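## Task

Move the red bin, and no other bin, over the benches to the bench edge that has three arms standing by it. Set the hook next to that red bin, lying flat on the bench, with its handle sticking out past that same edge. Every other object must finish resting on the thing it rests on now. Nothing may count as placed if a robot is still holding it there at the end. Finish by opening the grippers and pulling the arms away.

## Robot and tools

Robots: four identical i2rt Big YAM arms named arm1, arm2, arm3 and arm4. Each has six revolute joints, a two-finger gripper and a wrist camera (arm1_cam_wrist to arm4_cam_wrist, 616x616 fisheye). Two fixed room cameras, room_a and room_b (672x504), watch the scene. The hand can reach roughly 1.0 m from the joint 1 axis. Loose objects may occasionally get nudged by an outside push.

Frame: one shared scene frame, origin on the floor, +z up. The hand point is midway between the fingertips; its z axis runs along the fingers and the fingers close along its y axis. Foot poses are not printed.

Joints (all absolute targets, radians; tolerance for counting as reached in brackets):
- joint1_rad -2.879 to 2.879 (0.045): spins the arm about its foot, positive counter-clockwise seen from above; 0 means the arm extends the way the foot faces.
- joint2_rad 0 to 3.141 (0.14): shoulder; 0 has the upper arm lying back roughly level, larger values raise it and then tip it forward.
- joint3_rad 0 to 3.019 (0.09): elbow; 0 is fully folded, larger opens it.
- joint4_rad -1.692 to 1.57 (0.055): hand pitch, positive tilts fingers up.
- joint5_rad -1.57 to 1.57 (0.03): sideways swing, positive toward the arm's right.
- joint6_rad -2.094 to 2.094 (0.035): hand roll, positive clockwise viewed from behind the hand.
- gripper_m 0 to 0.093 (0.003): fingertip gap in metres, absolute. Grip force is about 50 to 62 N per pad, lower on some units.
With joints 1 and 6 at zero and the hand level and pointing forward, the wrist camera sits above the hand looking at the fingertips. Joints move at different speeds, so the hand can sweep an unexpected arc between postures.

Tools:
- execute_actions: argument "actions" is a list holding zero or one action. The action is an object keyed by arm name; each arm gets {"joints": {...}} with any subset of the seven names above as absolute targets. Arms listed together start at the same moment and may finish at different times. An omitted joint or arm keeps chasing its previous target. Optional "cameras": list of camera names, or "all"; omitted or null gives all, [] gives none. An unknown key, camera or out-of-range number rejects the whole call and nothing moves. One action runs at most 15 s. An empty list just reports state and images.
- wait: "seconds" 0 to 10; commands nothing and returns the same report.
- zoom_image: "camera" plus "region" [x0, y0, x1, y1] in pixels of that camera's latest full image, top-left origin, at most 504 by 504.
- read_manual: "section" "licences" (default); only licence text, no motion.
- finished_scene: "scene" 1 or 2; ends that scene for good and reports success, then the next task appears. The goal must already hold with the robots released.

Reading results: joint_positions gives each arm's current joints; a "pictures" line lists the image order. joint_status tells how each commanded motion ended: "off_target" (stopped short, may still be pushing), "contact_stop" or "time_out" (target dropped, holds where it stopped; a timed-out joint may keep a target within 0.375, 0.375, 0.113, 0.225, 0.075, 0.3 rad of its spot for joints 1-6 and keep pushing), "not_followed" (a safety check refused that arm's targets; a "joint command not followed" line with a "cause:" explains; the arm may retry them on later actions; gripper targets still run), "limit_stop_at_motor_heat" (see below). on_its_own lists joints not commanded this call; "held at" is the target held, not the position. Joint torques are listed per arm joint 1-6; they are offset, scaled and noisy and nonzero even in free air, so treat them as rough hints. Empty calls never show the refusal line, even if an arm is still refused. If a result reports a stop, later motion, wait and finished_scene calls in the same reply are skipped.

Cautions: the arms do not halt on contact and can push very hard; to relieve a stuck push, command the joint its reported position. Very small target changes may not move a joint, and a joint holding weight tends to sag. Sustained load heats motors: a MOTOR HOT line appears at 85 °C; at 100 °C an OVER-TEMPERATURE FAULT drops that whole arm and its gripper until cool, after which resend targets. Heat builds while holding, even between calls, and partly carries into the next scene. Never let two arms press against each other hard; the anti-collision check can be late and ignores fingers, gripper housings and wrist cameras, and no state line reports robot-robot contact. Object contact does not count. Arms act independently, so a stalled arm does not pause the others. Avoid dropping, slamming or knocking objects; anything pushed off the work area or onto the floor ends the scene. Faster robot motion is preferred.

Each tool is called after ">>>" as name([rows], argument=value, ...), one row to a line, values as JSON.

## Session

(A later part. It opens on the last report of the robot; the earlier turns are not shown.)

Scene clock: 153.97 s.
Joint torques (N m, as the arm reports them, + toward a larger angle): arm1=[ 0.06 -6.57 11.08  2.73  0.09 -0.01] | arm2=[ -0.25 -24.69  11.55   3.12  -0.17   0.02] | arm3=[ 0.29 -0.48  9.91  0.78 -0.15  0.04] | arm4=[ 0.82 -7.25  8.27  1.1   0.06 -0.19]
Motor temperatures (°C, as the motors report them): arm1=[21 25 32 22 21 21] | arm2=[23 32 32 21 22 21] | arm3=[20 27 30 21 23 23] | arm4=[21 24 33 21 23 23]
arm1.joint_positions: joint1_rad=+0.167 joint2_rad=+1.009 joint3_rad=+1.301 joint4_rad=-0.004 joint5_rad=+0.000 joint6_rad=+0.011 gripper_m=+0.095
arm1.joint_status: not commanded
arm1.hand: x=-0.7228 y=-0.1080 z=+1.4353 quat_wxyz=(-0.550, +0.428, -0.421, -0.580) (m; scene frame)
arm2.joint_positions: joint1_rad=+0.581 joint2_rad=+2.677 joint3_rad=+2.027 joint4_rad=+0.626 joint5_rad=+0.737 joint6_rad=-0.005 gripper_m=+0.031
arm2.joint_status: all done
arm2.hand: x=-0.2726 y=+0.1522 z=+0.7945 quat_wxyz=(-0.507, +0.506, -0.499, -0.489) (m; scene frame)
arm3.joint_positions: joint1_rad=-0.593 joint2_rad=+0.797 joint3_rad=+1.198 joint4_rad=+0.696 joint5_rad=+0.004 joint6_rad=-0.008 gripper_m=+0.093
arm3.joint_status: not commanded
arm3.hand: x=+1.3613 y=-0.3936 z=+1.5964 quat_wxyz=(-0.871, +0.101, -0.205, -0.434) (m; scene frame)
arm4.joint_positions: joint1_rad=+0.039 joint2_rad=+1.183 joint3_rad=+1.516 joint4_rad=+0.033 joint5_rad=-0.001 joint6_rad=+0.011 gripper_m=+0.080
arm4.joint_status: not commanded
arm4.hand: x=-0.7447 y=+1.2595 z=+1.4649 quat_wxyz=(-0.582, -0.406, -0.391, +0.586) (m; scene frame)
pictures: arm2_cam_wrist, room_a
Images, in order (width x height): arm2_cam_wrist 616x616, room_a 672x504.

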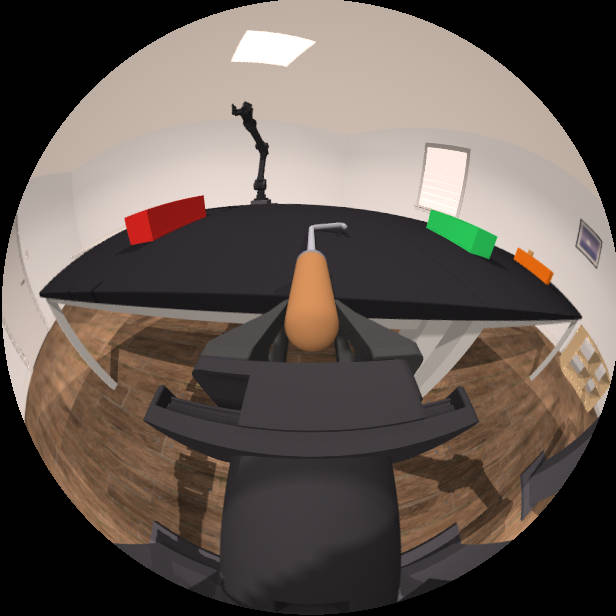

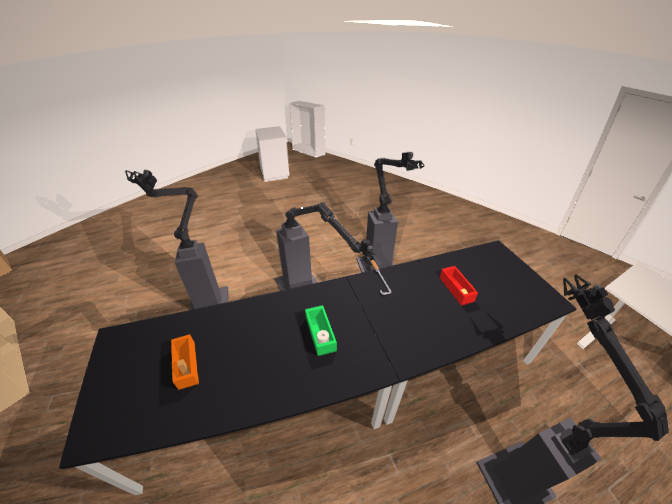

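>>> execute_actions([
  {"arm2":{"joints":{"gripper_m":0.093}}},
], cameras=[])

>>> execute_actions([
  {"arm2":{"joints":{"joint2_rad":0.8}},"arm1":{"joints":{"joint3_rad":1.79,"joint4_rad":0.76,"joint5_rad":-0.65}}},
], cameras=[])

>>> execute_actions([
  {"arm2":{"joints":{"joint1_rad":-0.5}},"arm1":{"joints":{"joint1_rad":-0.52,"joint2_rad":2.49}}},
], cameras=["arm1_cam_wrist"])

Scene clock: 161.17 s.
Joint torques (N m, as the arm reports them, + toward a larger angle): arm1=[ 0.   -6.54 11.08  2.73  0.09 -0.01] | arm2=[ -0.69 -22.68  11.75   2.73  -0.2    0.02] | arm3=[ 0.32 -0.71  9.86  0.78 -0.15  0.06] | arm4=[ 0.78 -7.23  8.27  1.11  0.06 -0.19]
Motor temperatures (°C, as the motors report them): arm1=[21 25 33 22 21 21] | arm2=[23 33 32 21 22 21] | arm3=[20 26 30 21 23 23] | arm4=[21 24 33 21 23 23]
arm1.joint_positions: joint1_rad=+0.167 joint2_rad=+1.009 joint3_rad=+1.301 joint4_rad=-0.004 joint5_rad=+0.000 joint6_rad=+0.011 gripper_m=+0.095
arm1.joint_status: not commanded
arm1.hand: x=-0.7228 y=-0.1080 z=+1.4353 quat_wxyz=(-0.550, +0.428, -0.421, -0.580) (m; scene frame)
arm2.joint_positions: joint1_rad=+0.581 joint2_rad=+2.648 joint3_rad=+2.027 joint4_rad=+0.635 joint5_rad=+0.737 joint6_rad=-0.005 gripper_m=+0.093
arm2.joint_status: all done
arm2.hand: x=-0.2750 y=+0.1544 z=+0.8218 quat_wxyz=(-0.507, +0.493, -0.498, -0.502) (m; scene frame)
arm3.joint_positions: joint1_rad=-0.593 joint2_rad=+0.797 joint3_rad=+1.198 joint4_rad=+0.696 joint5_rad=+0.004 joint6_rad=-0.008 gripper_m=+0.093
arm3.joint_status: not commanded
arm3.hand: x=+1.3613 y=-0.3936 z=+1.5964 quat_wxyz=(-0.871, +0.101, -0.205, -0.434) (m; scene frame)
arm4.joint_positions: joint1_rad=+0.039 joint2_rad=+1.183 joint3_rad=+1.516 joint4_rad=+0.033 joint5_rad=-0.001 joint6_rad=+0.011 gripper_m=+0.080
arm4.joint_status: not commanded
arm4.hand: x=-0.7447 y=+1.2595 z=+1.4649 quat_wxyz=(-0.582, -0.406, -0.391, +0.586) (m; scene frame)
pictures: none
No camera images: the call's "cameras" was empty. Leave "cameras" out to get every camera's image.

Scene clock: 163.73 s.
Joint torques (N m, as the arm reports them, + toward a larger angle): arm1=[-0.03 -1.23  6.95  0.91  0.43  0.06] | arm2=[ 0.23  5.89  1.96 -0.77 -0.45 -0.01] | arm3=[ 0.19 -0.88  9.76  0.74 -0.1   0.04] | arm4=[ 0.81 -7.21  8.27  1.11  0.06 -0.19]
Motor temperatures (°C, as the motors report them): arm1=[21 25 33 22 21 21] | arm2=[23 32 32 21 22 21] | arm3=[20 26 30 21 23 23] | arm4=[21 24 33 21 23 23]
arm1.joint_positions: joint1_rad=+0.167 joint2_rad=+0.999 joint3_rad=+1.785 joint4_rad=+0.745 joint5_rad=-0.647 joint6_rad=+0.011 gripper_m=+0.095
arm1.joint_status: all done
arm1.hand: x=-0.8123 y=-0.4370 z=+1.7381 quat_wxyz=(-0.650, +0.235, +0.211, -0.692) (m; scene frame)
arm2.joint_positions: joint1_rad=+0.581 joint2_rad=+0.813 joint3_rad=+2.069 joint4_rad=+0.654 joint5_rad=+0.732 joint6_rad=-0.004 gripper_m=+0.093
arm2.joint_status: all done
arm2.hand: x=+0.4090 y=-0.6293 z=+1.7941 quat_wxyz=(-0.323, -0.287, -0.254, -0.865) (m; scene frame)
arm3.joint_positions: joint1_rad=-0.593 joint2_rad=+0.797 joint3_rad=+1.198 joint4_rad=+0.696 joint5_rad=+0.004 joint6_rad=-0.008 gripper_m=+0.093
arm3.joint_status: not commanded
arm3.hand: x=+1.3613 y=-0.3936 z=+1.5964 quat_wxyz=(-0.871, +0.101, -0.205, -0.434) (m; scene frame)
arm4.joint_positions: joint1_rad=+0.039 joint2_rad=+1.183 joint3_rad=+1.516 joint4_rad=+0.033 joint5_rad=-0.001 joint6_rad=+0.011 gripper_m=+0.080
arm4.joint_status: not commanded
arm4.hand: x=-0.7447 y=+1.2595 z=+1.4649 quat_wxyz=(-0.582, -0.406, -0.391, +0.586) (m; scene frame)
pictures: none
No camera images: the call's "cameras" was empty. Leave "cameras" out to get every camera's image.

Scene clock: 165.93 s.
Joint torques (N m, as the arm reports them, + toward a larger angle): arm1=[ -0.71 -22.68  10.4    2.83   0.04   0.  ] | arm2=[-1.34  6.41  1.54 -0.8  -0.51 -0.06] | arm3=[ 0.15 -0.51  9.79  0.76 -0.12  0.06] | arm4=[ 0.81 -7.21  8.27  1.1   0.06 -0.19]
Motor temperatures (°C, as the motors report them): arm1=[21 25 32 22 21 21] | arm2=[23 32 31 21 22 21] | arm3=[20 26 30 21 23 23] | arm4=[21 24 33 21 23 23]
arm1.joint_positions: joint1_rad=-0.522 joint2_rad=+2.487 joint3_rad=+1.775 joint4_rad=+0.757 joint5_rad=-0.648 joint6_rad=+0.011 gripper_m=+0.095
arm1.joint_status: all done
arm1.hand: x=-0.2678 y=+0.1589 z=+0.8310 quat_wxyz=(-0.511, +0.494, -0.491, -0.504) (m; scene frame)
arm2.joint_positions: joint1_rad=-0.489 joint2_rad=+0.805 joint3_rad=+2.069 joint4_rad=+0.654 joint5_rad=+0.734 joint6_rad=-0.004 gripper_m=+0.093
arm2.joint_status: all done
arm2.hand: x=+0.2911 y=-0.7778 z=+1.7910 quat_wxyz=(-0.716, -0.383, -0.068, -0.580) (m; scene frame)
arm3.joint_positions: joint1_rad=-0.593 joint2_rad=+0.797 joint3_rad=+1.198 joint4_rad=+0.696 joint5_rad=+0.004 joint6_rad=-0.008 gripper_m=+0.093
arm3.joint_status: not commanded
arm3.hand: x=+1.3613 y=-0.3936 z=+1.5964 quat_wxyz=(-0.871, +0.101, -0.205, -0.434) (m; scene frame)
arm4.joint_positions: joint1_rad=+0.039 joint2_rad=+1.183 joint3_rad=+1.516 joint4_rad=+0.033 joint5_rad=-0.001 joint6_rad=+0.011 gripper_m=+0.080
arm4.joint_status: not commanded
arm4.hand: x=-0.7447 y=+1.2595 z=+1.4649 quat_wxyz=(-0.582, -0.406, -0.391, +0.586) (m; scene frame)
pictures: arm1_cam_wrist
Images, in order (width x height): arm1_cam_wrist 616x616.

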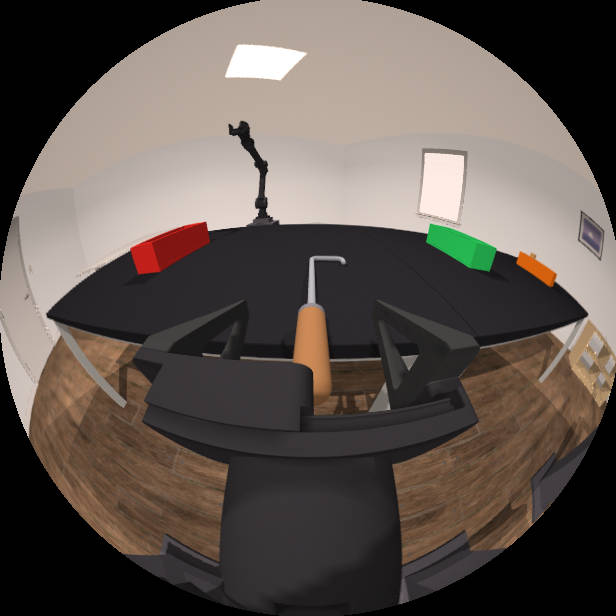

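>>> execute_actions([
  {"arm1":{"joints":{"joint2_rad":2.56}}},
], cameras=["arm1_cam_wrist"])

Scene clock: 170.57 s.
Joint torques (N m, as the arm reports them, + toward a larger angle): arm1=[ -0.54 -21.04  10.01   2.74   0.01   0.  ] | arm2=[-1.64  6.56  1.65 -0.78 -0.51 -0.03] | arm3=[ 0.14 -0.65  9.83  0.74 -0.13  0.09] | arm4=[ 0.79 -7.23  8.26  1.11  0.06 -0.19]
Motor temperatures (°C, as the motors report them): arm1=[21 26 33 22 21 21] | arm2=[23 30 29 21 22 21] | arm3=[20 26 30 21 23 23] | arm4=[21 24 33 21 23 23]
arm1.joint_positions: joint1_rad=-0.522 joint2_rad=+2.532 joint3_rad=+1.775 joint4_rad=+0.757 joint5_rad=-0.648 joint6_rad=+0.011 gripper_m=+0.095
arm1.joint_status: all done
arm1.hand: x=-0.2703 y=+0.1557 z=+0.7932 quat_wxyz=(-0.495, +0.496, -0.507, -0.502) (m; scene frame)
arm2.joint_positions: joint1_rad=-0.489 joint2_rad=+0.805 joint3_rad=+2.069 joint4_rad=+0.654 joint5_rad=+0.734 joint6_rad=-0.004 gripper_m=+0.093
arm2.joint_status: not commanded
arm2.hand: x=+0.2911 y=-0.7778 z=+1.7910 quat_wxyz=(-0.716, -0.383, -0.068, -0.580) (m; scene frame)
arm3.joint_positions: joint1_rad=-0.593 joint2_rad=+0.797 joint3_rad=+1.198 joint4_rad=+0.696 joint5_rad=+0.004 joint6_rad=-0.008 gripper_m=+0.093
arm3.joint_status: not commanded
arm3.hand: x=+1.3613 y=-0.3936 z=+1.5964 quat_wxyz=(-0.871, +0.101, -0.205, -0.434) (m; scene frame)
arm4.joint_positions: joint1_rad=+0.039 joint2_rad=+1.183 joint3_rad=+1.516 joint4_rad=+0.033 joint5_rad=-0.001 joint6_rad=+0.011 gripper_m=+0.080
arm4.joint_status: not commanded
arm4.hand: x=-0.7447 y=+1.2595 z=+1.4649 quat_wxyz=(-0.582, -0.406, -0.391, +0.586) (m; scene frame)
pictures: arm1_cam_wrist
Images, in order (width x height): arm1_cam_wrist 616x616.

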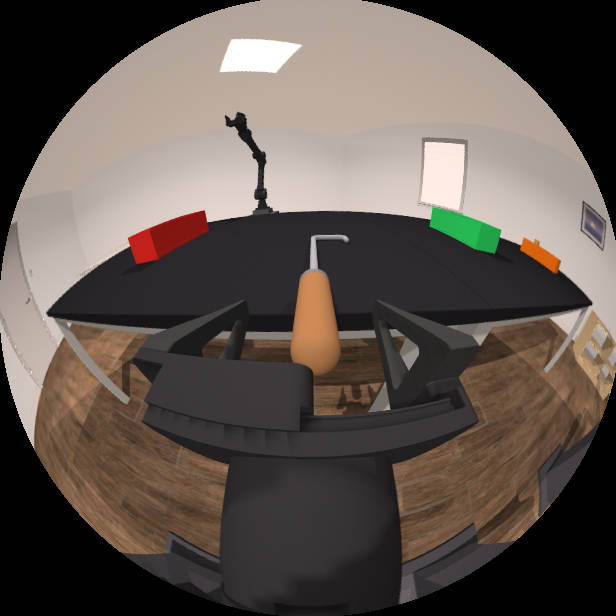

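>>> execute_actions([
  {"arm1":{"joints":{"joint2_rad":2.595,"joint4_rad":0.8}}},
], cameras=["arm1_cam_wrist"])

>>> execute_actions([
  {"arm1":{"joints":{"gripper_m":0}}},
], cameras=["arm1_cam_wrist"])

Scene clock: 175.67 s.
Joint torques (N m, as the arm reports them, + toward a larger angle): arm1=[ -0.35 -20.54  10.03   3.68   0.01   0.  ] | arm2=[-1.5   6.45  1.65 -0.93 -0.47 -0.02] | arm3=[ 0.25 -0.67  9.85  0.85 -0.14  0.03] | arm4=[ 0.81 -7.25  8.27  1.1   0.06 -0.19]
Motor temperatures (°C, as the motors report them): arm1=[21 27 32 22 21 21] | arm2=[23 29 28 21 22 21] | arm3=[20 26 30 21 23 23] | arm4=[21 24 33 21 23 23]
arm1.joint_positions: joint1_rad=-0.522 joint2_rad=+2.562 joint3_rad=+1.775 joint4_rad=+0.775 joint5_rad=-0.648 joint6_rad=+0.011 gripper_m=+0.095
arm1.joint_status: all done
arm1.hand: x=-0.2725 y=+0.1529 z=+0.7719 quat_wxyz=(-0.491, +0.497, -0.511, -0.501) (m; scene frame)
arm2.joint_positions: joint1_rad=-0.489 joint2_rad=+0.805 joint3_rad=+2.069 joint4_rad=+0.654 joint5_rad=+0.734 joint6_rad=-0.004 gripper_m=+0.093
arm2.joint_status: not commanded
arm2.hand: x=+0.2911 y=-0.7778 z=+1.7910 quat_wxyz=(-0.716, -0.383, -0.068, -0.580) (m; scene frame)
arm3.joint_positions: joint1_rad=-0.593 joint2_rad=+0.797 joint3_rad=+1.198 joint4_rad=+0.696 joint5_rad=+0.004 joint6_rad=-0.008 gripper_m=+0.093
arm3.joint_status: not commanded
arm3.hand: x=+1.3613 y=-0.3936 z=+1.5964 quat_wxyz=(-0.871, +0.101, -0.205, -0.434) (m; scene frame)
arm4.joint_positions: joint1_rad=+0.039 joint2_rad=+1.183 joint3_rad=+1.516 joint4_rad=+0.033 joint5_rad=-0.001 joint6_rad=+0.011 gripper_m=+0.080
arm4.joint_status: not commanded
arm4.hand: x=-0.7447 y=+1.2595 z=+1.4649 quat_wxyz=(-0.582, -0.406, -0.391, +0.586) (m; scene frame)
pictures: arm1_cam_wrist
Images, in order (width x height): arm1_cam_wrist 616x616.

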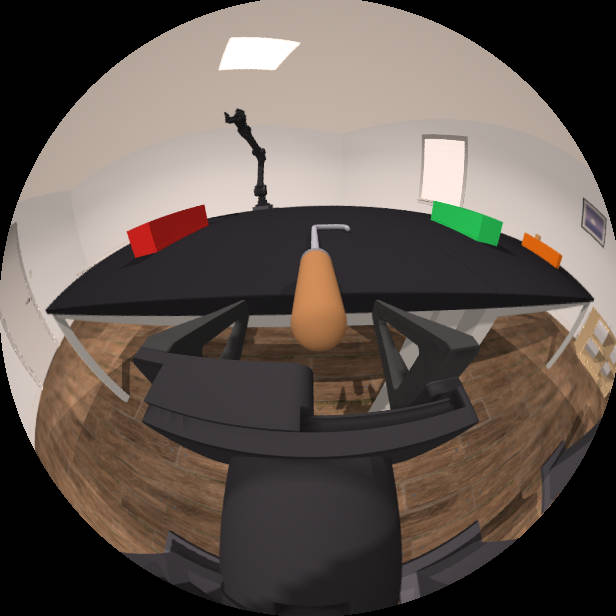

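Scene clock: 176.40 s.
Joint torques (N m, as the arm reports them, + toward a larger angle): arm1=[ -0.46 -20.69  10.03   3.59   0.01   0.02] | arm2=[-1.68  6.58  1.56 -0.83 -0.52 -0.06] | arm3=[ 0.19 -0.98  9.81  0.68 -0.13  0.07] | arm4=[ 0.78 -7.23  8.26  1.1   0.06 -0.19]
Motor temperatures (°C, as the motors report them): arm1=[21 27 32 22 21 21] | arm2=[23 29 27 21 22 21] | arm3=[20 26 30 21 23 23] | arm4=[21 24 33 21 23 23]
arm1.joint_positions: joint1_rad=-0.522 joint2_rad=+2.562 joint3_rad=+1.775 joint4_rad=+0.776 joint5_rad=-0.648 joint6_rad=+0.008 gripper_m=+0.031
arm1.joint_status: gripper_m off_target (ended at +0.031, target +0.000)
arm1.hand: x=-0.2725 y=+0.1529 z=+0.7721 quat_wxyz=(-0.492, +0.497, -0.510, -0.501) (m; scene frame)
arm2.joint_positions: joint1_rad=-0.489 joint2_rad=+0.805 joint3_rad=+2.069 joint4_rad=+0.654 joint5_rad=+0.734 joint6_rad=-0.004 gripper_m=+0.093
arm2.joint_status: not commanded
arm2.hand: x=+0.2911 y=-0.7778 z=+1.7910 quat_wxyz=(-0.716, -0.383, -0.068, -0.580) (m; scene frame)
arm3.joint_positions: joint1_rad=-0.593 joint2_rad=+0.797 joint3_rad=+1.198 joint4_rad=+0.696 joint5_rad=+0.004 joint6_rad=-0.008 gripper_m=+0.093
arm3.joint_status: not commanded
arm3.hand: x=+1.3613 y=-0.3936 z=+1.5964 quat_wxyz=(-0.871, +0.101, -0.205, -0.434) (m; scene frame)
arm4.joint_positions: joint1_rad=+0.039 joint2_rad=+1.183 joint3_rad=+1.516 joint4_rad=+0.033 joint5_rad=-0.001 joint6_rad=+0.011 gripper_m=+0.080
arm4.joint_status: not commanded
arm4.hand: x=-0.7447 y=+1.2595 z=+1.4649 quat_wxyz=(-0.582, -0.406, -0.391, +0.586) (m; scene frame)
pictures: arm1_cam_wrist
Images, in order (width x height): arm1_cam_wrist 616x616.

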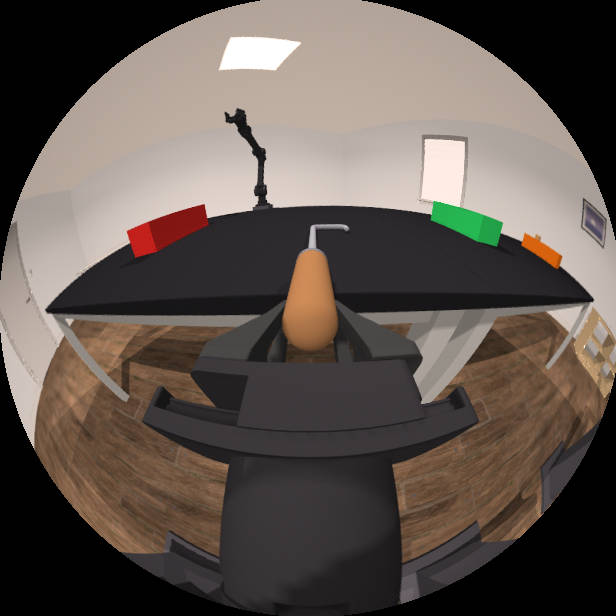

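>>> execute_actions([
  {"arm1":{"joints":{"joint2_rad":2.5,"joint6_rad":0.8}}},
], cameras=[])

>>> execute_actions([
  {"arm1":{"joints":{"joint2_rad":2.45,"joint6_rad":1.58}}},
], cameras=[])

>>> execute_actions([
  {"arm1":{"joints":{"joint1_rad":-0.35,"joint5_rad":-0.48,"joint2_rad":2.1,"joint3_rad":1.6,"joint4_rad":0.56}}},
], cameras=["arm1_cam_wrist","room_a"])

Scene clock: 184.43 s.
Joint torques (N m, as the arm reports them, + toward a larger angle): arm1=[ -0.43 -24.97  10.31   3.24   0.01   0.34] | arm2=[-1.7   6.48  1.64 -0.74 -0.51  0.  ] | arm3=[ 0.51 -0.67  9.82  0.8  -0.11  0.07] | arm4=[ 0.78 -7.26  8.27  1.1   0.06 -0.19]
Motor temperatures (°C, as the motors report them): arm1=[21 29 32 22 21 21] | arm2=[23 28 26 21 22 21] | arm3=[20 26 30 21 23 23] | arm4=[21 24 33 21 23 23]
arm1.joint_positions: joint1_rad=-0.522 joint2_rad=+2.526 joint3_rad=+1.775 joint4_rad=+0.786 joint5_rad=-0.648 joint6_rad=+0.771 gripper_m=+0.031
arm1.joint_status: all done
arm1.hand: x=-0.2699 y=+0.1561 z=+0.8041 quat_wxyz=(-0.284, +0.276, -0.643, -0.656) (m; scene frame)
arm2.joint_positions: joint1_rad=-0.489 joint2_rad=+0.805 joint3_rad=+2.069 joint4_rad=+0.654 joint5_rad=+0.734 joint6_rad=-0.004 gripper_m=+0.093
arm2.joint_status: not commanded
arm2.hand: x=+0.2911 y=-0.7778 z=+1.7910 quat_wxyz=(-0.716, -0.383, -0.068, -0.580) (m; scene frame)
arm3.joint_positions: joint1_rad=-0.593 joint2_rad=+0.797 joint3_rad=+1.198 joint4_rad=+0.696 joint5_rad=+0.004 joint6_rad=-0.008 gripper_m=+0.093
arm3.joint_status: not commanded
arm3.hand: x=+1.3613 y=-0.3936 z=+1.5964 quat_wxyz=(-0.871, +0.101, -0.205, -0.434) (m; scene frame)
arm4.joint_positions: joint1_rad=+0.039 joint2_rad=+1.183 joint3_rad=+1.516 joint4_rad=+0.033 joint5_rad=-0.001 joint6_rad=+0.011 gripper_m=+0.080
arm4.joint_status: not commanded
arm4.hand: x=-0.7447 y=+1.2595 z=+1.4649 quat_wxyz=(-0.582, -0.406, -0.391, +0.586) (m; scene frame)
pictures: none
No camera images: the call's "cameras" was empty. Leave "cameras" out to get every camera's image.

Scene clock: 186.17 s.
Joint torques (N m, as the arm reports them, + toward a larger angle): arm1=[ -0.44 -26.31  10.52   3.24   0.06   0.16] | arm2=[-1.36  6.74  1.66 -0.89 -0.44 -0.05] | arm3=[ 0.34 -0.89  9.85  0.7  -0.12  0.06] | arm4=[ 0.82 -7.22  8.27  1.1   0.06 -0.19]
Motor temperatures (°C, as the motors report them): arm1=[21 29 32 22 21 21] | arm2=[23 28 26 21 22 21] | arm3=[20 26 30 21 23 23] | arm4=[21 24 33 21 23 23]
arm1.joint_positions: joint1_rad=-0.522 joint2_rad=+2.495 joint3_rad=+1.775 joint4_rad=+0.786 joint5_rad=-0.648 joint6_rad=+1.566 gripper_m=+0.031
arm1.joint_status: all done
arm1.hand: x=-0.2684 y=+0.1582 z=+0.8300 quat_wxyz=(-0.015, +0.012, -0.690, -0.723) (m; scene frame)
arm2.joint_positions: joint1_rad=-0.489 joint2_rad=+0.805 joint3_rad=+2.069 joint4_rad=+0.654 joint5_rad=+0.734 joint6_rad=-0.004 gripper_m=+0.093
arm2.joint_status: not commanded
arm2.hand: x=+0.2911 y=-0.7778 z=+1.7910 quat_wxyz=(-0.716, -0.383, -0.068, -0.580) (m; scene frame)
arm3.joint_positions: joint1_rad=-0.593 joint2_rad=+0.797 joint3_rad=+1.198 joint4_rad=+0.696 joint5_rad=+0.004 joint6_rad=-0.008 gripper_m=+0.093
arm3.joint_status: not commanded
arm3.hand: x=+1.3613 y=-0.3936 z=+1.5964 quat_wxyz=(-0.871, +0.101, -0.205, -0.434) (m; scene frame)
arm4.joint_positions: joint1_rad=+0.039 joint2_rad=+1.183 joint3_rad=+1.516 joint4_rad=+0.033 joint5_rad=-0.001 joint6_rad=+0.011 gripper_m=+0.080
arm4.joint_status: not commanded
arm4.hand: x=-0.7447 y=+1.2595 z=+1.4649 quat_wxyz=(-0.582, -0.406, -0.391, +0.586) (m; scene frame)
pictures: none
No camera images: the call's "cameras" was empty. Leave "cameras" out to get every camera's image.

Scene clock: 187.80 s.
Joint torques (N m, as the arm reports them, + toward a larger angle): arm1=[  0.04 -23.99  11.89   3.44   0.05   0.1 ] | arm2=[-1.26  6.86  1.68 -0.76 -0.47 -0.07] | arm3=[ 0.47 -0.46  9.87  0.79 -0.14  0.05] | arm4=[ 0.82 -7.23  8.27  1.1   0.06 -0.19]
Motor temperatures (°C, as the motors report them): arm1=[21 30 33 22 21 21] | arm2=[23 28 26 21 22 21] | arm3=[20 26 30 21 23 23] | arm4=[21 24 33 21 23 23]
arm1.joint_positions: joint1_rad=-0.356 joint2_rad=+2.135 joint3_rad=+1.582 joint4_rad=+0.543 joint5_rad=-0.479 joint6_rad=+1.572 gripper_m=+0.031
arm1.joint_status: all done
arm1.hand: x=-0.3890 y=+0.1840 z=+0.9758 quat_wxyz=(+0.002, -0.007, -0.712, -0.702) (m; scene frame)
arm2.joint_positions: joint1_rad=-0.489 joint2_rad=+0.805 joint3_rad=+2.069 joint4_rad=+0.654 joint5_rad=+0.734 joint6_rad=-0.004 gripper_m=+0.093
arm2.joint_status: not commanded
arm2.hand: x=+0.2911 y=-0.7778 z=+1.7910 quat_wxyz=(-0.716, -0.383, -0.068, -0.580) (m; scene frame)
arm3.joint_positions: joint1_rad=-0.593 joint2_rad=+0.797 joint3_rad=+1.198 joint4_rad=+0.696 joint5_rad=+0.004 joint6_rad=-0.008 gripper_m=+0.093
arm3.joint_status: not commanded
arm3.hand: x=+1.3613 y=-0.3936 z=+1.5964 quat_wxyz=(-0.871, +0.101, -0.205, -0.434) (m; scene frame)
arm4.joint_positions: joint1_rad=+0.039 joint2_rad=+1.183 joint3_rad=+1.516 joint4_rad=+0.033 joint5_rad=-0.001 joint6_rad=+0.011 gripper_m=+0.080
arm4.joint_status: not commanded
arm4.hand: x=-0.7447 y=+1.2595 z=+1.4649 quat_wxyz=(-0.582, -0.406, -0.391, +0.586) (m; scene frame)
pictures: arm1_cam_wrist, room_a
Images, in order (width x height): arm1_cam_wrist 616x616, room_a 672x504.

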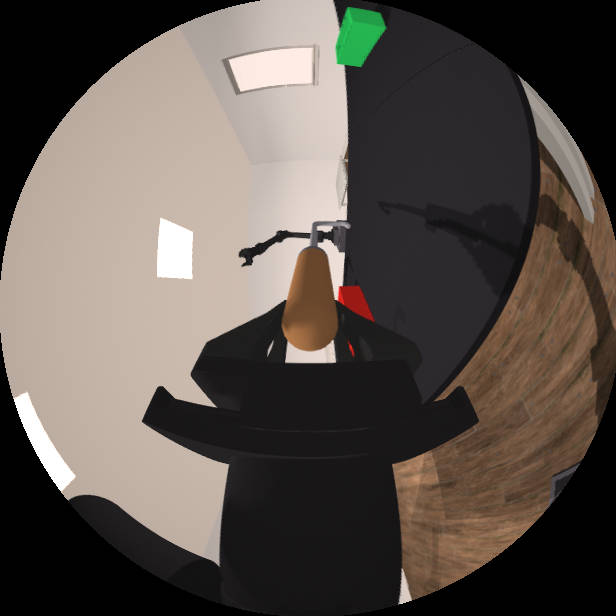

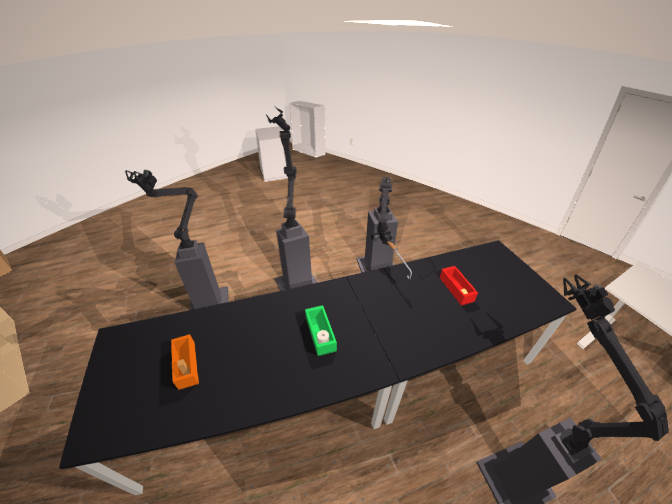

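>>> execute_actions([
  {"arm1":{"joints":{"joint1_rad":-0.17,"joint5_rad":-0.32}}},
], cameras=[])

>>> execute_actions([
  {"arm1":{"joints":{"joint1_rad":0,"joint5_rad":-0.16}}},
], cameras=[])

>>> execute_actions([
  {"arm1":{"joints":{"joint1_rad":0.175,"joint5_rad":0}},"arm4":{"joints":{"joint4_rad":-0.6}}},
], cameras=["arm1_cam_wrist","arm4_cam_wrist","room_a"])

Scene clock: 195.07 s.
Joint torques (N m, as the arm reports them, + toward a larger angle): arm1=[ -0.08 -23.45  11.92   3.43   0.05   0.1 ] | arm2=[-1.85  6.88  1.73 -0.86 -0.5  -0.05] | arm3=[ 0.52 -0.5   9.88  0.74 -0.13  0.07] | arm4=[ 0.8  -7.24  8.27  1.1   0.06 -0.19]
Motor temperatures (°C, as the motors report them): arm1=[21 31 33 22 21 21] | arm2=[23 27 25 21 22 21] | arm3=[20 26 30 21 23 23] | arm4=[21 24 33 21 23 23]
arm1.joint_positions: joint1_rad=-0.177 joint2_rad=+2.135 joint3_rad=+1.582 joint4_rad=+0.543 joint5_rad=-0.319 joint6_rad=+1.572 gripper_m=+0.031
arm1.joint_status: all done
arm1.hand: x=-0.5044 y=+0.2311 z=+0.9761 quat_wxyz=(+0.008, +0.000, -0.712, -0.702) (m; scene frame)
arm2.joint_positions: joint1_rad=-0.489 joint2_rad=+0.805 joint3_rad=+2.069 joint4_rad=+0.654 joint5_rad=+0.734 joint6_rad=-0.004 gripper_m=+0.093
arm2.joint_status: not commanded
arm2.hand: x=+0.2911 y=-0.7778 z=+1.7910 quat_wxyz=(-0.716, -0.383, -0.068, -0.580) (m; scene frame)
arm3.joint_positions: joint1_rad=-0.593 joint2_rad=+0.797 joint3_rad=+1.198 joint4_rad=+0.696 joint5_rad=+0.004 joint6_rad=-0.008 gripper_m=+0.093
arm3.joint_status: not commanded
arm3.hand: x=+1.3613 y=-0.3936 z=+1.5964 quat_wxyz=(-0.871, +0.101, -0.205, -0.434) (m; scene frame)
arm4.joint_positions: joint1_rad=+0.039 joint2_rad=+1.183 joint3_rad=+1.516 joint4_rad=+0.033 joint5_rad=-0.001 joint6_rad=+0.011 gripper_m=+0.080
arm4.joint_status: not commanded
arm4.hand: x=-0.7447 y=+1.2595 z=+1.4649 quat_wxyz=(-0.582, -0.406, -0.391, +0.586) (m; scene frame)
pictures: none
No camera images: the call's "cameras" was empty. Leave "cameras" out to get every camera's image.

Scene clock: 196.70 s.
Joint torques (N m, as the arm reports them, + toward a larger angle): arm1=[  0.3  -23.38  11.92   3.45   0.08   0.1 ] | arm2=[-1.81  6.52  1.59 -0.85 -0.48 -0.03] | arm3=[-0.03 -0.76  9.88  0.88 -0.12  0.06] | arm4=[ 0.81 -7.23  8.26  1.1   0.06 -0.19]
Motor temperatures (°C, as the motors report them): arm1=[21 31 33 22 21 21] | arm2=[23 27 25 21 22 21] | arm3=[20 26 30 21 23 23] | arm4=[21 24 33 21 23 23]
arm1.joint_positions: joint1_rad=-0.006 joint2_rad=+2.135 joint3_rad=+1.582 joint4_rad=+0.543 joint5_rad=-0.159 joint6_rad=+1.572 gripper_m=+0.031
arm1.joint_status: all done
arm1.hand: x=-0.6196 y=+0.2567 z=+0.9767 quat_wxyz=(+0.011, +0.005, -0.712, -0.702) (m; scene frame)
arm2.joint_positions: joint1_rad=-0.489 joint2_rad=+0.805 joint3_rad=+2.069 joint4_rad=+0.654 joint5_rad=+0.734 joint6_rad=-0.004 gripper_m=+0.093
arm2.joint_status: not commanded
arm2.hand: x=+0.2911 y=-0.7778 z=+1.7910 quat_wxyz=(-0.716, -0.383, -0.068, -0.580) (m; scene frame)
arm3.joint_positions: joint1_rad=-0.593 joint2_rad=+0.797 joint3_rad=+1.198 joint4_rad=+0.696 joint5_rad=+0.004 joint6_rad=-0.008 gripper_m=+0.093
arm3.joint_status: not commanded
arm3.hand: x=+1.3613 y=-0.3936 z=+1.5964 quat_wxyz=(-0.871, +0.101, -0.205, -0.434) (m; scene frame)
arm4.joint_positions: joint1_rad=+0.039 joint2_rad=+1.183 joint3_rad=+1.516 joint4_rad=+0.033 joint5_rad=-0.001 joint6_rad=+0.011 gripper_m=+0.080
arm4.joint_status: not commanded
arm4.hand: x=-0.7447 y=+1.2595 z=+1.4649 quat_wxyz=(-0.582, -0.406, -0.391, +0.586) (m; scene frame)
pictures: none
No camera images: the call's "cameras" was empty. Leave "cameras" out to get every camera's image.

Scene clock: 198.33 s.
Joint torques (N m, as the arm reports them, + toward a larger angle): arm1=[ -0.05 -23.37  11.91   3.43   0.05   0.1 ] | arm2=[-1.63  6.85  1.46 -0.92 -0.5  -0.02] | arm3=[ 0.11 -0.54  9.89  0.71 -0.11  0.06] | arm4=[ 0.79 -7.49  8.55  0.96  0.07 -0.19]
Motor temperatures (°C, as the motors report them): arm1=[21 31 34 22 21 21] | arm2=[23 27 25 21 22 21] | arm3=[20 26 30 21 23 23] | arm4=[21 24 34 21 23 23]
arm1.joint_positions: joint1_rad=+0.168 joint2_rad=+2.135 joint3_rad=+1.582 joint4_rad=+0.543 joint5_rad=+0.000 joint6_rad=+1.572 gripper_m=+0.031
arm1.joint_status: all done
arm1.hand: x=-0.7406 y=+0.2625 z=+0.9774 quat_wxyz=(+0.016, +0.010, -0.712, -0.702) (m; scene frame)
arm2.joint_positions: joint1_rad=-0.489 joint2_rad=+0.805 joint3_rad=+2.069 joint4_rad=+0.654 joint5_rad=+0.734 joint6_rad=-0.004 gripper_m=+0.093
arm2.joint_status: not commanded
arm2.hand: x=+0.2911 y=-0.7778 z=+1.7910 quat_wxyz=(-0.716, -0.383, -0.068, -0.580) (m; scene frame)
arm3.joint_positions: joint1_rad=-0.593 joint2_rad=+0.797 joint3_rad=+1.198 joint4_rad=+0.696 joint5_rad=+0.004 joint6_rad=-0.008 gripper_m=+0.093
arm3.joint_status: not commanded
arm3.hand: x=+1.3613 y=-0.3936 z=+1.5964 quat_wxyz=(-0.871, +0.101, -0.205, -0.434) (m; scene frame)
arm4.joint_positions: joint1_rad=+0.039 joint2_rad=+1.183 joint3_rad=+1.516 joint4_rad=-0.586 joint5_rad=-0.001 joint6_rad=+0.011 gripper_m=+0.080
arm4.joint_status: all done
arm4.hand: x=-0.7444 y=+1.2501 z=+1.3153 quat_wxyz=(-0.434, -0.567, -0.548, +0.436) (m; scene frame)
pictures: arm1_cam_wrist, arm4_cam_wrist, room_a
Images, in order (width x height): arm1_cam_wrist 616x616, arm4_cam_wrist 616x616, room_a 672x504.

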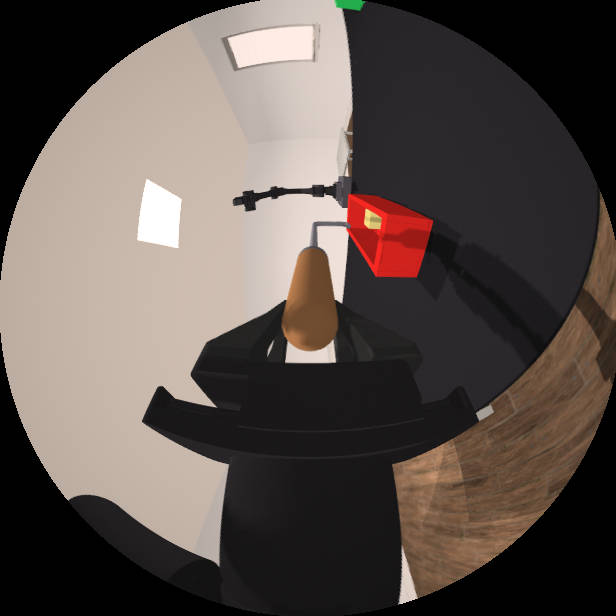

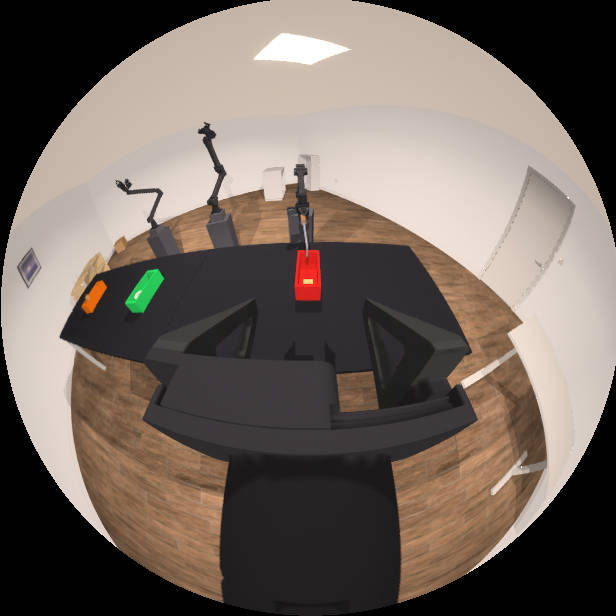

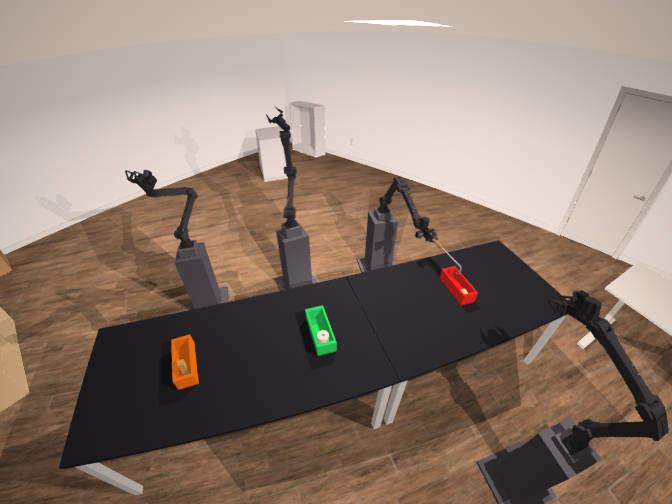

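>>> execute_actions([
  {"arm1":{"joints":{"joint2_rad":2.21,"joint3_rad":1.4,"joint4_rad":0.85}}},
], cameras=["arm1_cam_wrist"])

>>> execute_actions([
  {"arm1":{"joints":{"joint2_rad":2.05,"joint3_rad":1.08,"joint4_rad":1.02}}},
], cameras=["arm1_cam_wrist","room_a"])

Scene clock: 206.00 s.
Joint torques (N m, as the arm reports them, + toward a larger angle): arm1=[  0.25 -21.16   9.04   4.94   0.08   0.1 ] | arm2=[-1.85  7.04  1.59 -0.93 -0.49  0.01] | arm3=[ 0.24 -0.76  9.9   0.85 -0.13  0.05] | arm4=[ 0.8  -7.48  8.53  0.96  0.07 -0.19]
Motor temperatures (°C, as the motors report them): arm1=[21 32 34 22 21 21] | arm2=[23 27 25 21 22 21] | arm3=[20 26 30 21 23 23] | arm4=[21 24 34 21 23 23]
arm1.joint_positions: joint1_rad=+0.168 joint2_rad=+2.222 joint3_rad=+1.395 joint4_rad=+0.796 joint5_rad=+0.000 joint6_rad=+1.573 gripper_m=+0.031
arm1.joint_status: all done
arm1.hand: x=-0.7397 y=+0.2191 z=+0.8680 quat_wxyz=(+0.016, +0.011, -0.720, -0.694) (m; scene frame)
arm2.joint_positions: joint1_rad=-0.489 joint2_rad=+0.805 joint3_rad=+2.069 joint4_rad=+0.654 joint5_rad=+0.734 joint6_rad=-0.004 gripper_m=+0.093
arm2.joint_status: not commanded
arm2.hand: x=+0.2911 y=-0.7778 z=+1.7910 quat_wxyz=(-0.716, -0.383, -0.068, -0.580) (m; scene frame)
arm3.joint_positions: joint1_rad=-0.593 joint2_rad=+0.797 joint3_rad=+1.198 joint4_rad=+0.696 joint5_rad=+0.004 joint6_rad=-0.008 gripper_m=+0.093
arm3.joint_status: not commanded
arm3.hand: x=+1.3613 y=-0.3936 z=+1.5964 quat_wxyz=(-0.871, +0.101, -0.205, -0.434) (m; scene frame)
arm4.joint_positions: joint1_rad=+0.039 joint2_rad=+1.183 joint3_rad=+1.516 joint4_rad=-0.586 joint5_rad=-0.001 joint6_rad=+0.011 gripper_m=+0.080
arm4.joint_status: not commanded
arm4.hand: x=-0.7444 y=+1.2501 z=+1.3153 quat_wxyz=(-0.434, -0.567, -0.548, +0.436) (m; scene frame)
pictures: arm1_cam_wrist
Images, in order (width x height): arm1_cam_wrist 616x616.

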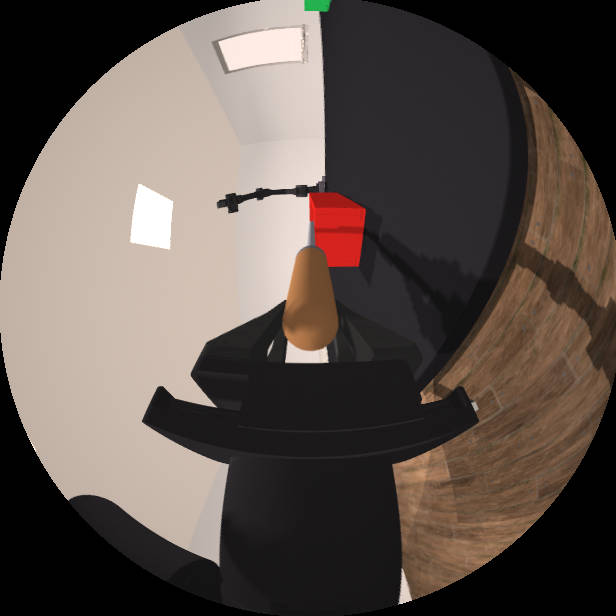

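Scene clock: 207.00 s.
Joint torques (N m, as the arm reports them, + toward a larger angle): arm1=[  0.03 -20.     6.84   4.4    0.08   0.1 ] | arm2=[-1.73  6.45  1.6  -0.87 -0.5  -0.04] | arm3=[ 0.32 -0.6   9.78  0.8  -0.13  0.08] | arm4=[ 0.8  -7.52  8.53  0.95  0.07 -0.19]
Motor temperatures (°C, as the motors report them): arm1=[21 32 34 22 21 21] | arm2=[23 26 25 21 22 21] | arm3=[20 26 30 21 23 23] | arm4=[21 24 34 21 23 23]
arm1.joint_positions: joint1_rad=+0.168 joint2_rad=+2.089 joint3_rad=+1.084 joint4_rad=+0.980 joint5_rad=+0.000 joint6_rad=+1.573 gripper_m=+0.031
arm1.joint_status: all done
arm1.hand: x=-0.7363 y=+0.1281 z=+0.8638 quat_wxyz=(+0.016, +0.011, -0.718, -0.696) (m; scene frame)
arm2.joint_positions: joint1_rad=-0.489 joint2_rad=+0.805 joint3_rad=+2.069 joint4_rad=+0.654 joint5_rad=+0.734 joint6_rad=-0.004 gripper_m=+0.093
arm2.joint_status: not commanded
arm2.hand: x=+0.2911 y=-0.7778 z=+1.7910 quat_wxyz=(-0.716, -0.383, -0.068, -0.580) (m; scene frame)
arm3.joint_positions: joint1_rad=-0.593 joint2_rad=+0.797 joint3_rad=+1.198 joint4_rad=+0.696 joint5_rad=+0.004 joint6_rad=-0.008 gripper_m=+0.093
arm3.joint_status: not commanded
arm3.hand: x=+1.3613 y=-0.3936 z=+1.5964 quat_wxyz=(-0.871, +0.101, -0.205, -0.434) (m; scene frame)
arm4.joint_positions: joint1_rad=+0.039 joint2_rad=+1.183 joint3_rad=+1.516 joint4_rad=-0.586 joint5_rad=-0.001 joint6_rad=+0.011 gripper_m=+0.080
arm4.joint_status: not commanded
arm4.hand: x=-0.7444 y=+1.2501 z=+1.3153 quat_wxyz=(-0.434, -0.567, -0.548, +0.436) (m; scene frame)
pictures: arm1_cam_wrist, room_a
Images, in order (width x height): arm1_cam_wrist 616x616, room_a 672x504.

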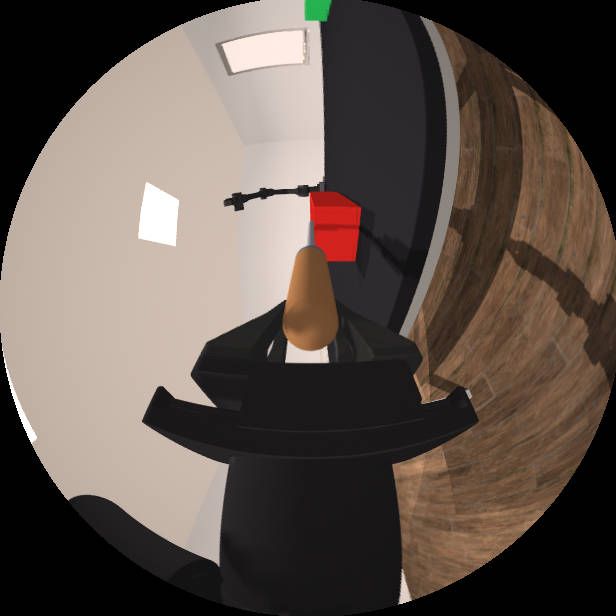

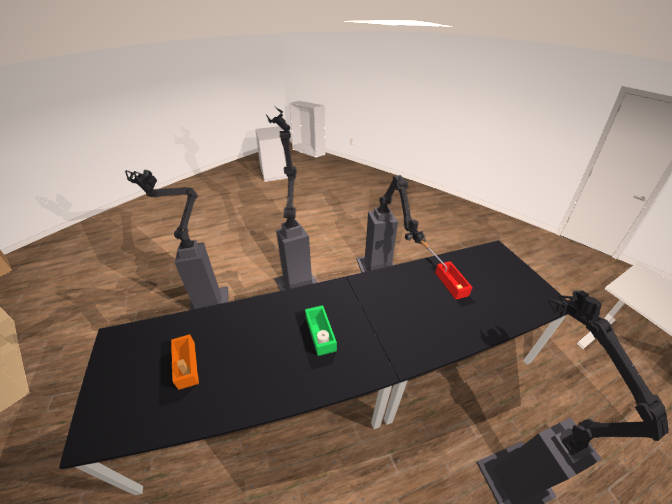

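>>> execute_actions([
  {"arm1":{"joints":{"joint2_rad":1.91,"joint3_rad":0.8,"joint4_rad":1.18}}},
], cameras=[])

>>> execute_actions([
  {"arm1":{"joints":{"joint2_rad":1.81,"joint3_rad":0.545,"joint4_rad":1.33}}},
], cameras=["arm1_cam_wrist","room_b"])

Scene clock: 214.43 s.
Joint torques (N m, as the arm reports them, + toward a larger angle): arm1=[ -0.05 -17.33   6.3    5.     0.09   0.1 ] | arm2=[-1.56  6.39  1.68 -0.8  -0.51 -0.04] | arm3=[ 0.32 -0.46  9.91  0.75 -0.14  0.05] | arm4=[ 0.78 -7.54  8.52  0.95  0.07 -0.19]
Motor temperatures (°C, as the motors report them): arm1=[21 32 33 22 21 21] | arm2=[23 26 25 21 22 21] | arm3=[20 26 31 21 23 23] | arm4=[21 24 34 21 23 23]
arm1.joint_positions: joint1_rad=+0.168 joint2_rad=+1.953 joint3_rad=+0.795 joint4_rad=+1.127 joint5_rad=+0.000 joint6_rad=+1.573 gripper_m=+0.031
arm1.joint_status: all done
arm1.hand: x=-0.7327 y=+0.0342 z=+0.8665 quat_wxyz=(+0.016, +0.011, -0.720, -0.694) (m; scene frame)
arm2.joint_positions: joint1_rad=-0.489 joint2_rad=+0.805 joint3_rad=+2.069 joint4_rad=+0.654 joint5_rad=+0.734 joint6_rad=-0.004 gripper_m=+0.093
arm2.joint_status: not commanded
arm2.hand: x=+0.2911 y=-0.7778 z=+1.7910 quat_wxyz=(-0.716, -0.383, -0.068, -0.580) (m; scene frame)
arm3.joint_positions: joint1_rad=-0.593 joint2_rad=+0.797 joint3_rad=+1.198 joint4_rad=+0.696 joint5_rad=+0.004 joint6_rad=-0.008 gripper_m=+0.093
arm3.joint_status: not commanded
arm3.hand: x=+1.3613 y=-0.3936 z=+1.5964 quat_wxyz=(-0.871, +0.101, -0.205, -0.434) (m; scene frame)
arm4.joint_positions: joint1_rad=+0.039 joint2_rad=+1.183 joint3_rad=+1.516 joint4_rad=-0.586 joint5_rad=-0.001 joint6_rad=+0.011 gripper_m=+0.080
arm4.joint_status: not commanded
arm4.hand: x=-0.7444 y=+1.2501 z=+1.3153 quat_wxyz=(-0.434, -0.567, -0.548, +0.436) (m; scene frame)
pictures: none
No camera images: the call's "cameras" was empty. Leave "cameras" out to get every camera's image.

Scene clock: 215.37 s.
Joint torques (N m, as the arm reports them, + toward a larger angle): arm1=[ -0.04 -13.99   5.14   5.06   0.08   0.09] | arm2=[-1.22  7.32  1.64 -0.78 -0.52 -0.05] | arm3=[ 0.09 -0.66  9.89  0.68 -0.15  0.07] | arm4=[ 0.78 -7.52  8.52  0.95  0.07 -0.19]
Motor temperatures (°C, as the motors report them): arm1=[21 31 32 22 21 21] | arm2=[23 26 25 21 22 21] | arm3=[20 26 31 21 23 23] | arm4=[21 24 34 21 23 23]
arm1.joint_positions: joint1_rad=+0.168 joint2_rad=+1.846 joint3_rad=+0.537 joint4_rad=+1.275 joint5_rad=+0.000 joint6_rad=+1.573 gripper_m=+0.031
arm1.joint_status: all done
arm1.hand: x=-0.7293 y=-0.0561 z=+0.8669 quat_wxyz=(+0.016, +0.011, -0.721, -0.693) (m; scene frame)
arm2.joint_positions: joint1_rad=-0.489 joint2_rad=+0.805 joint3_rad=+2.069 joint4_rad=+0.654 joint5_rad=+0.734 joint6_rad=-0.004 gripper_m=+0.093
arm2.joint_status: not commanded
arm2.hand: x=+0.2911 y=-0.7778 z=+1.7910 quat_wxyz=(-0.716, -0.383, -0.068, -0.580) (m; scene frame)
arm3.joint_positions: joint1_rad=-0.593 joint2_rad=+0.797 joint3_rad=+1.198 joint4_rad=+0.696 joint5_rad=+0.004 joint6_rad=-0.008 gripper_m=+0.093
arm3.joint_status: not commanded
arm3.hand: x=+1.3613 y=-0.3936 z=+1.5964 quat_wxyz=(-0.871, +0.101, -0.205, -0.434) (m; scene frame)
arm4.joint_positions: joint1_rad=+0.039 joint2_rad=+1.183 joint3_rad=+1.516 joint4_rad=-0.586 joint5_rad=-0.001 joint6_rad=+0.011 gripper_m=+0.080
arm4.joint_status: not commanded
arm4.hand: x=-0.7444 y=+1.2501 z=+1.3153 quat_wxyz=(-0.434, -0.567, -0.548, +0.436) (m; scene frame)
pictures: arm1_cam_wrist, room_b
Images, in order (width x height): arm1_cam_wrist 616x616, room_b 672x504.

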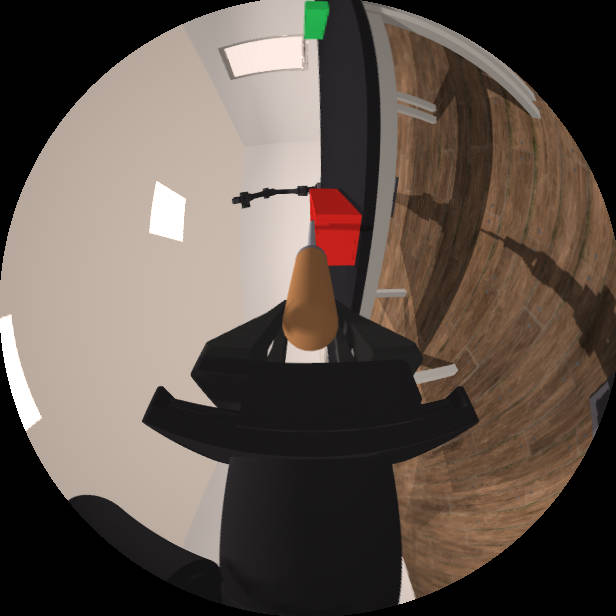

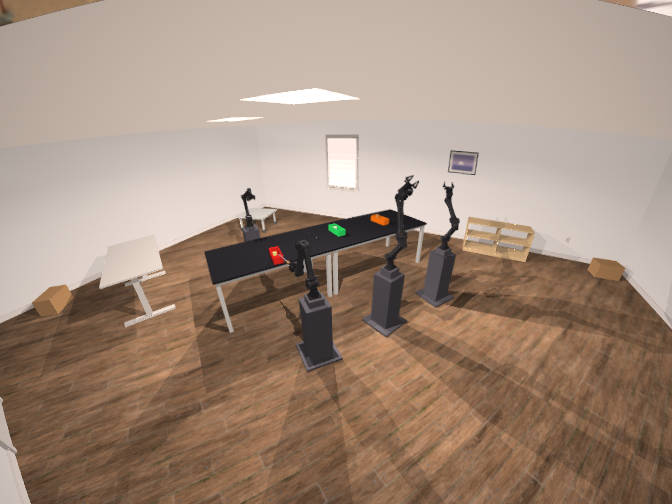

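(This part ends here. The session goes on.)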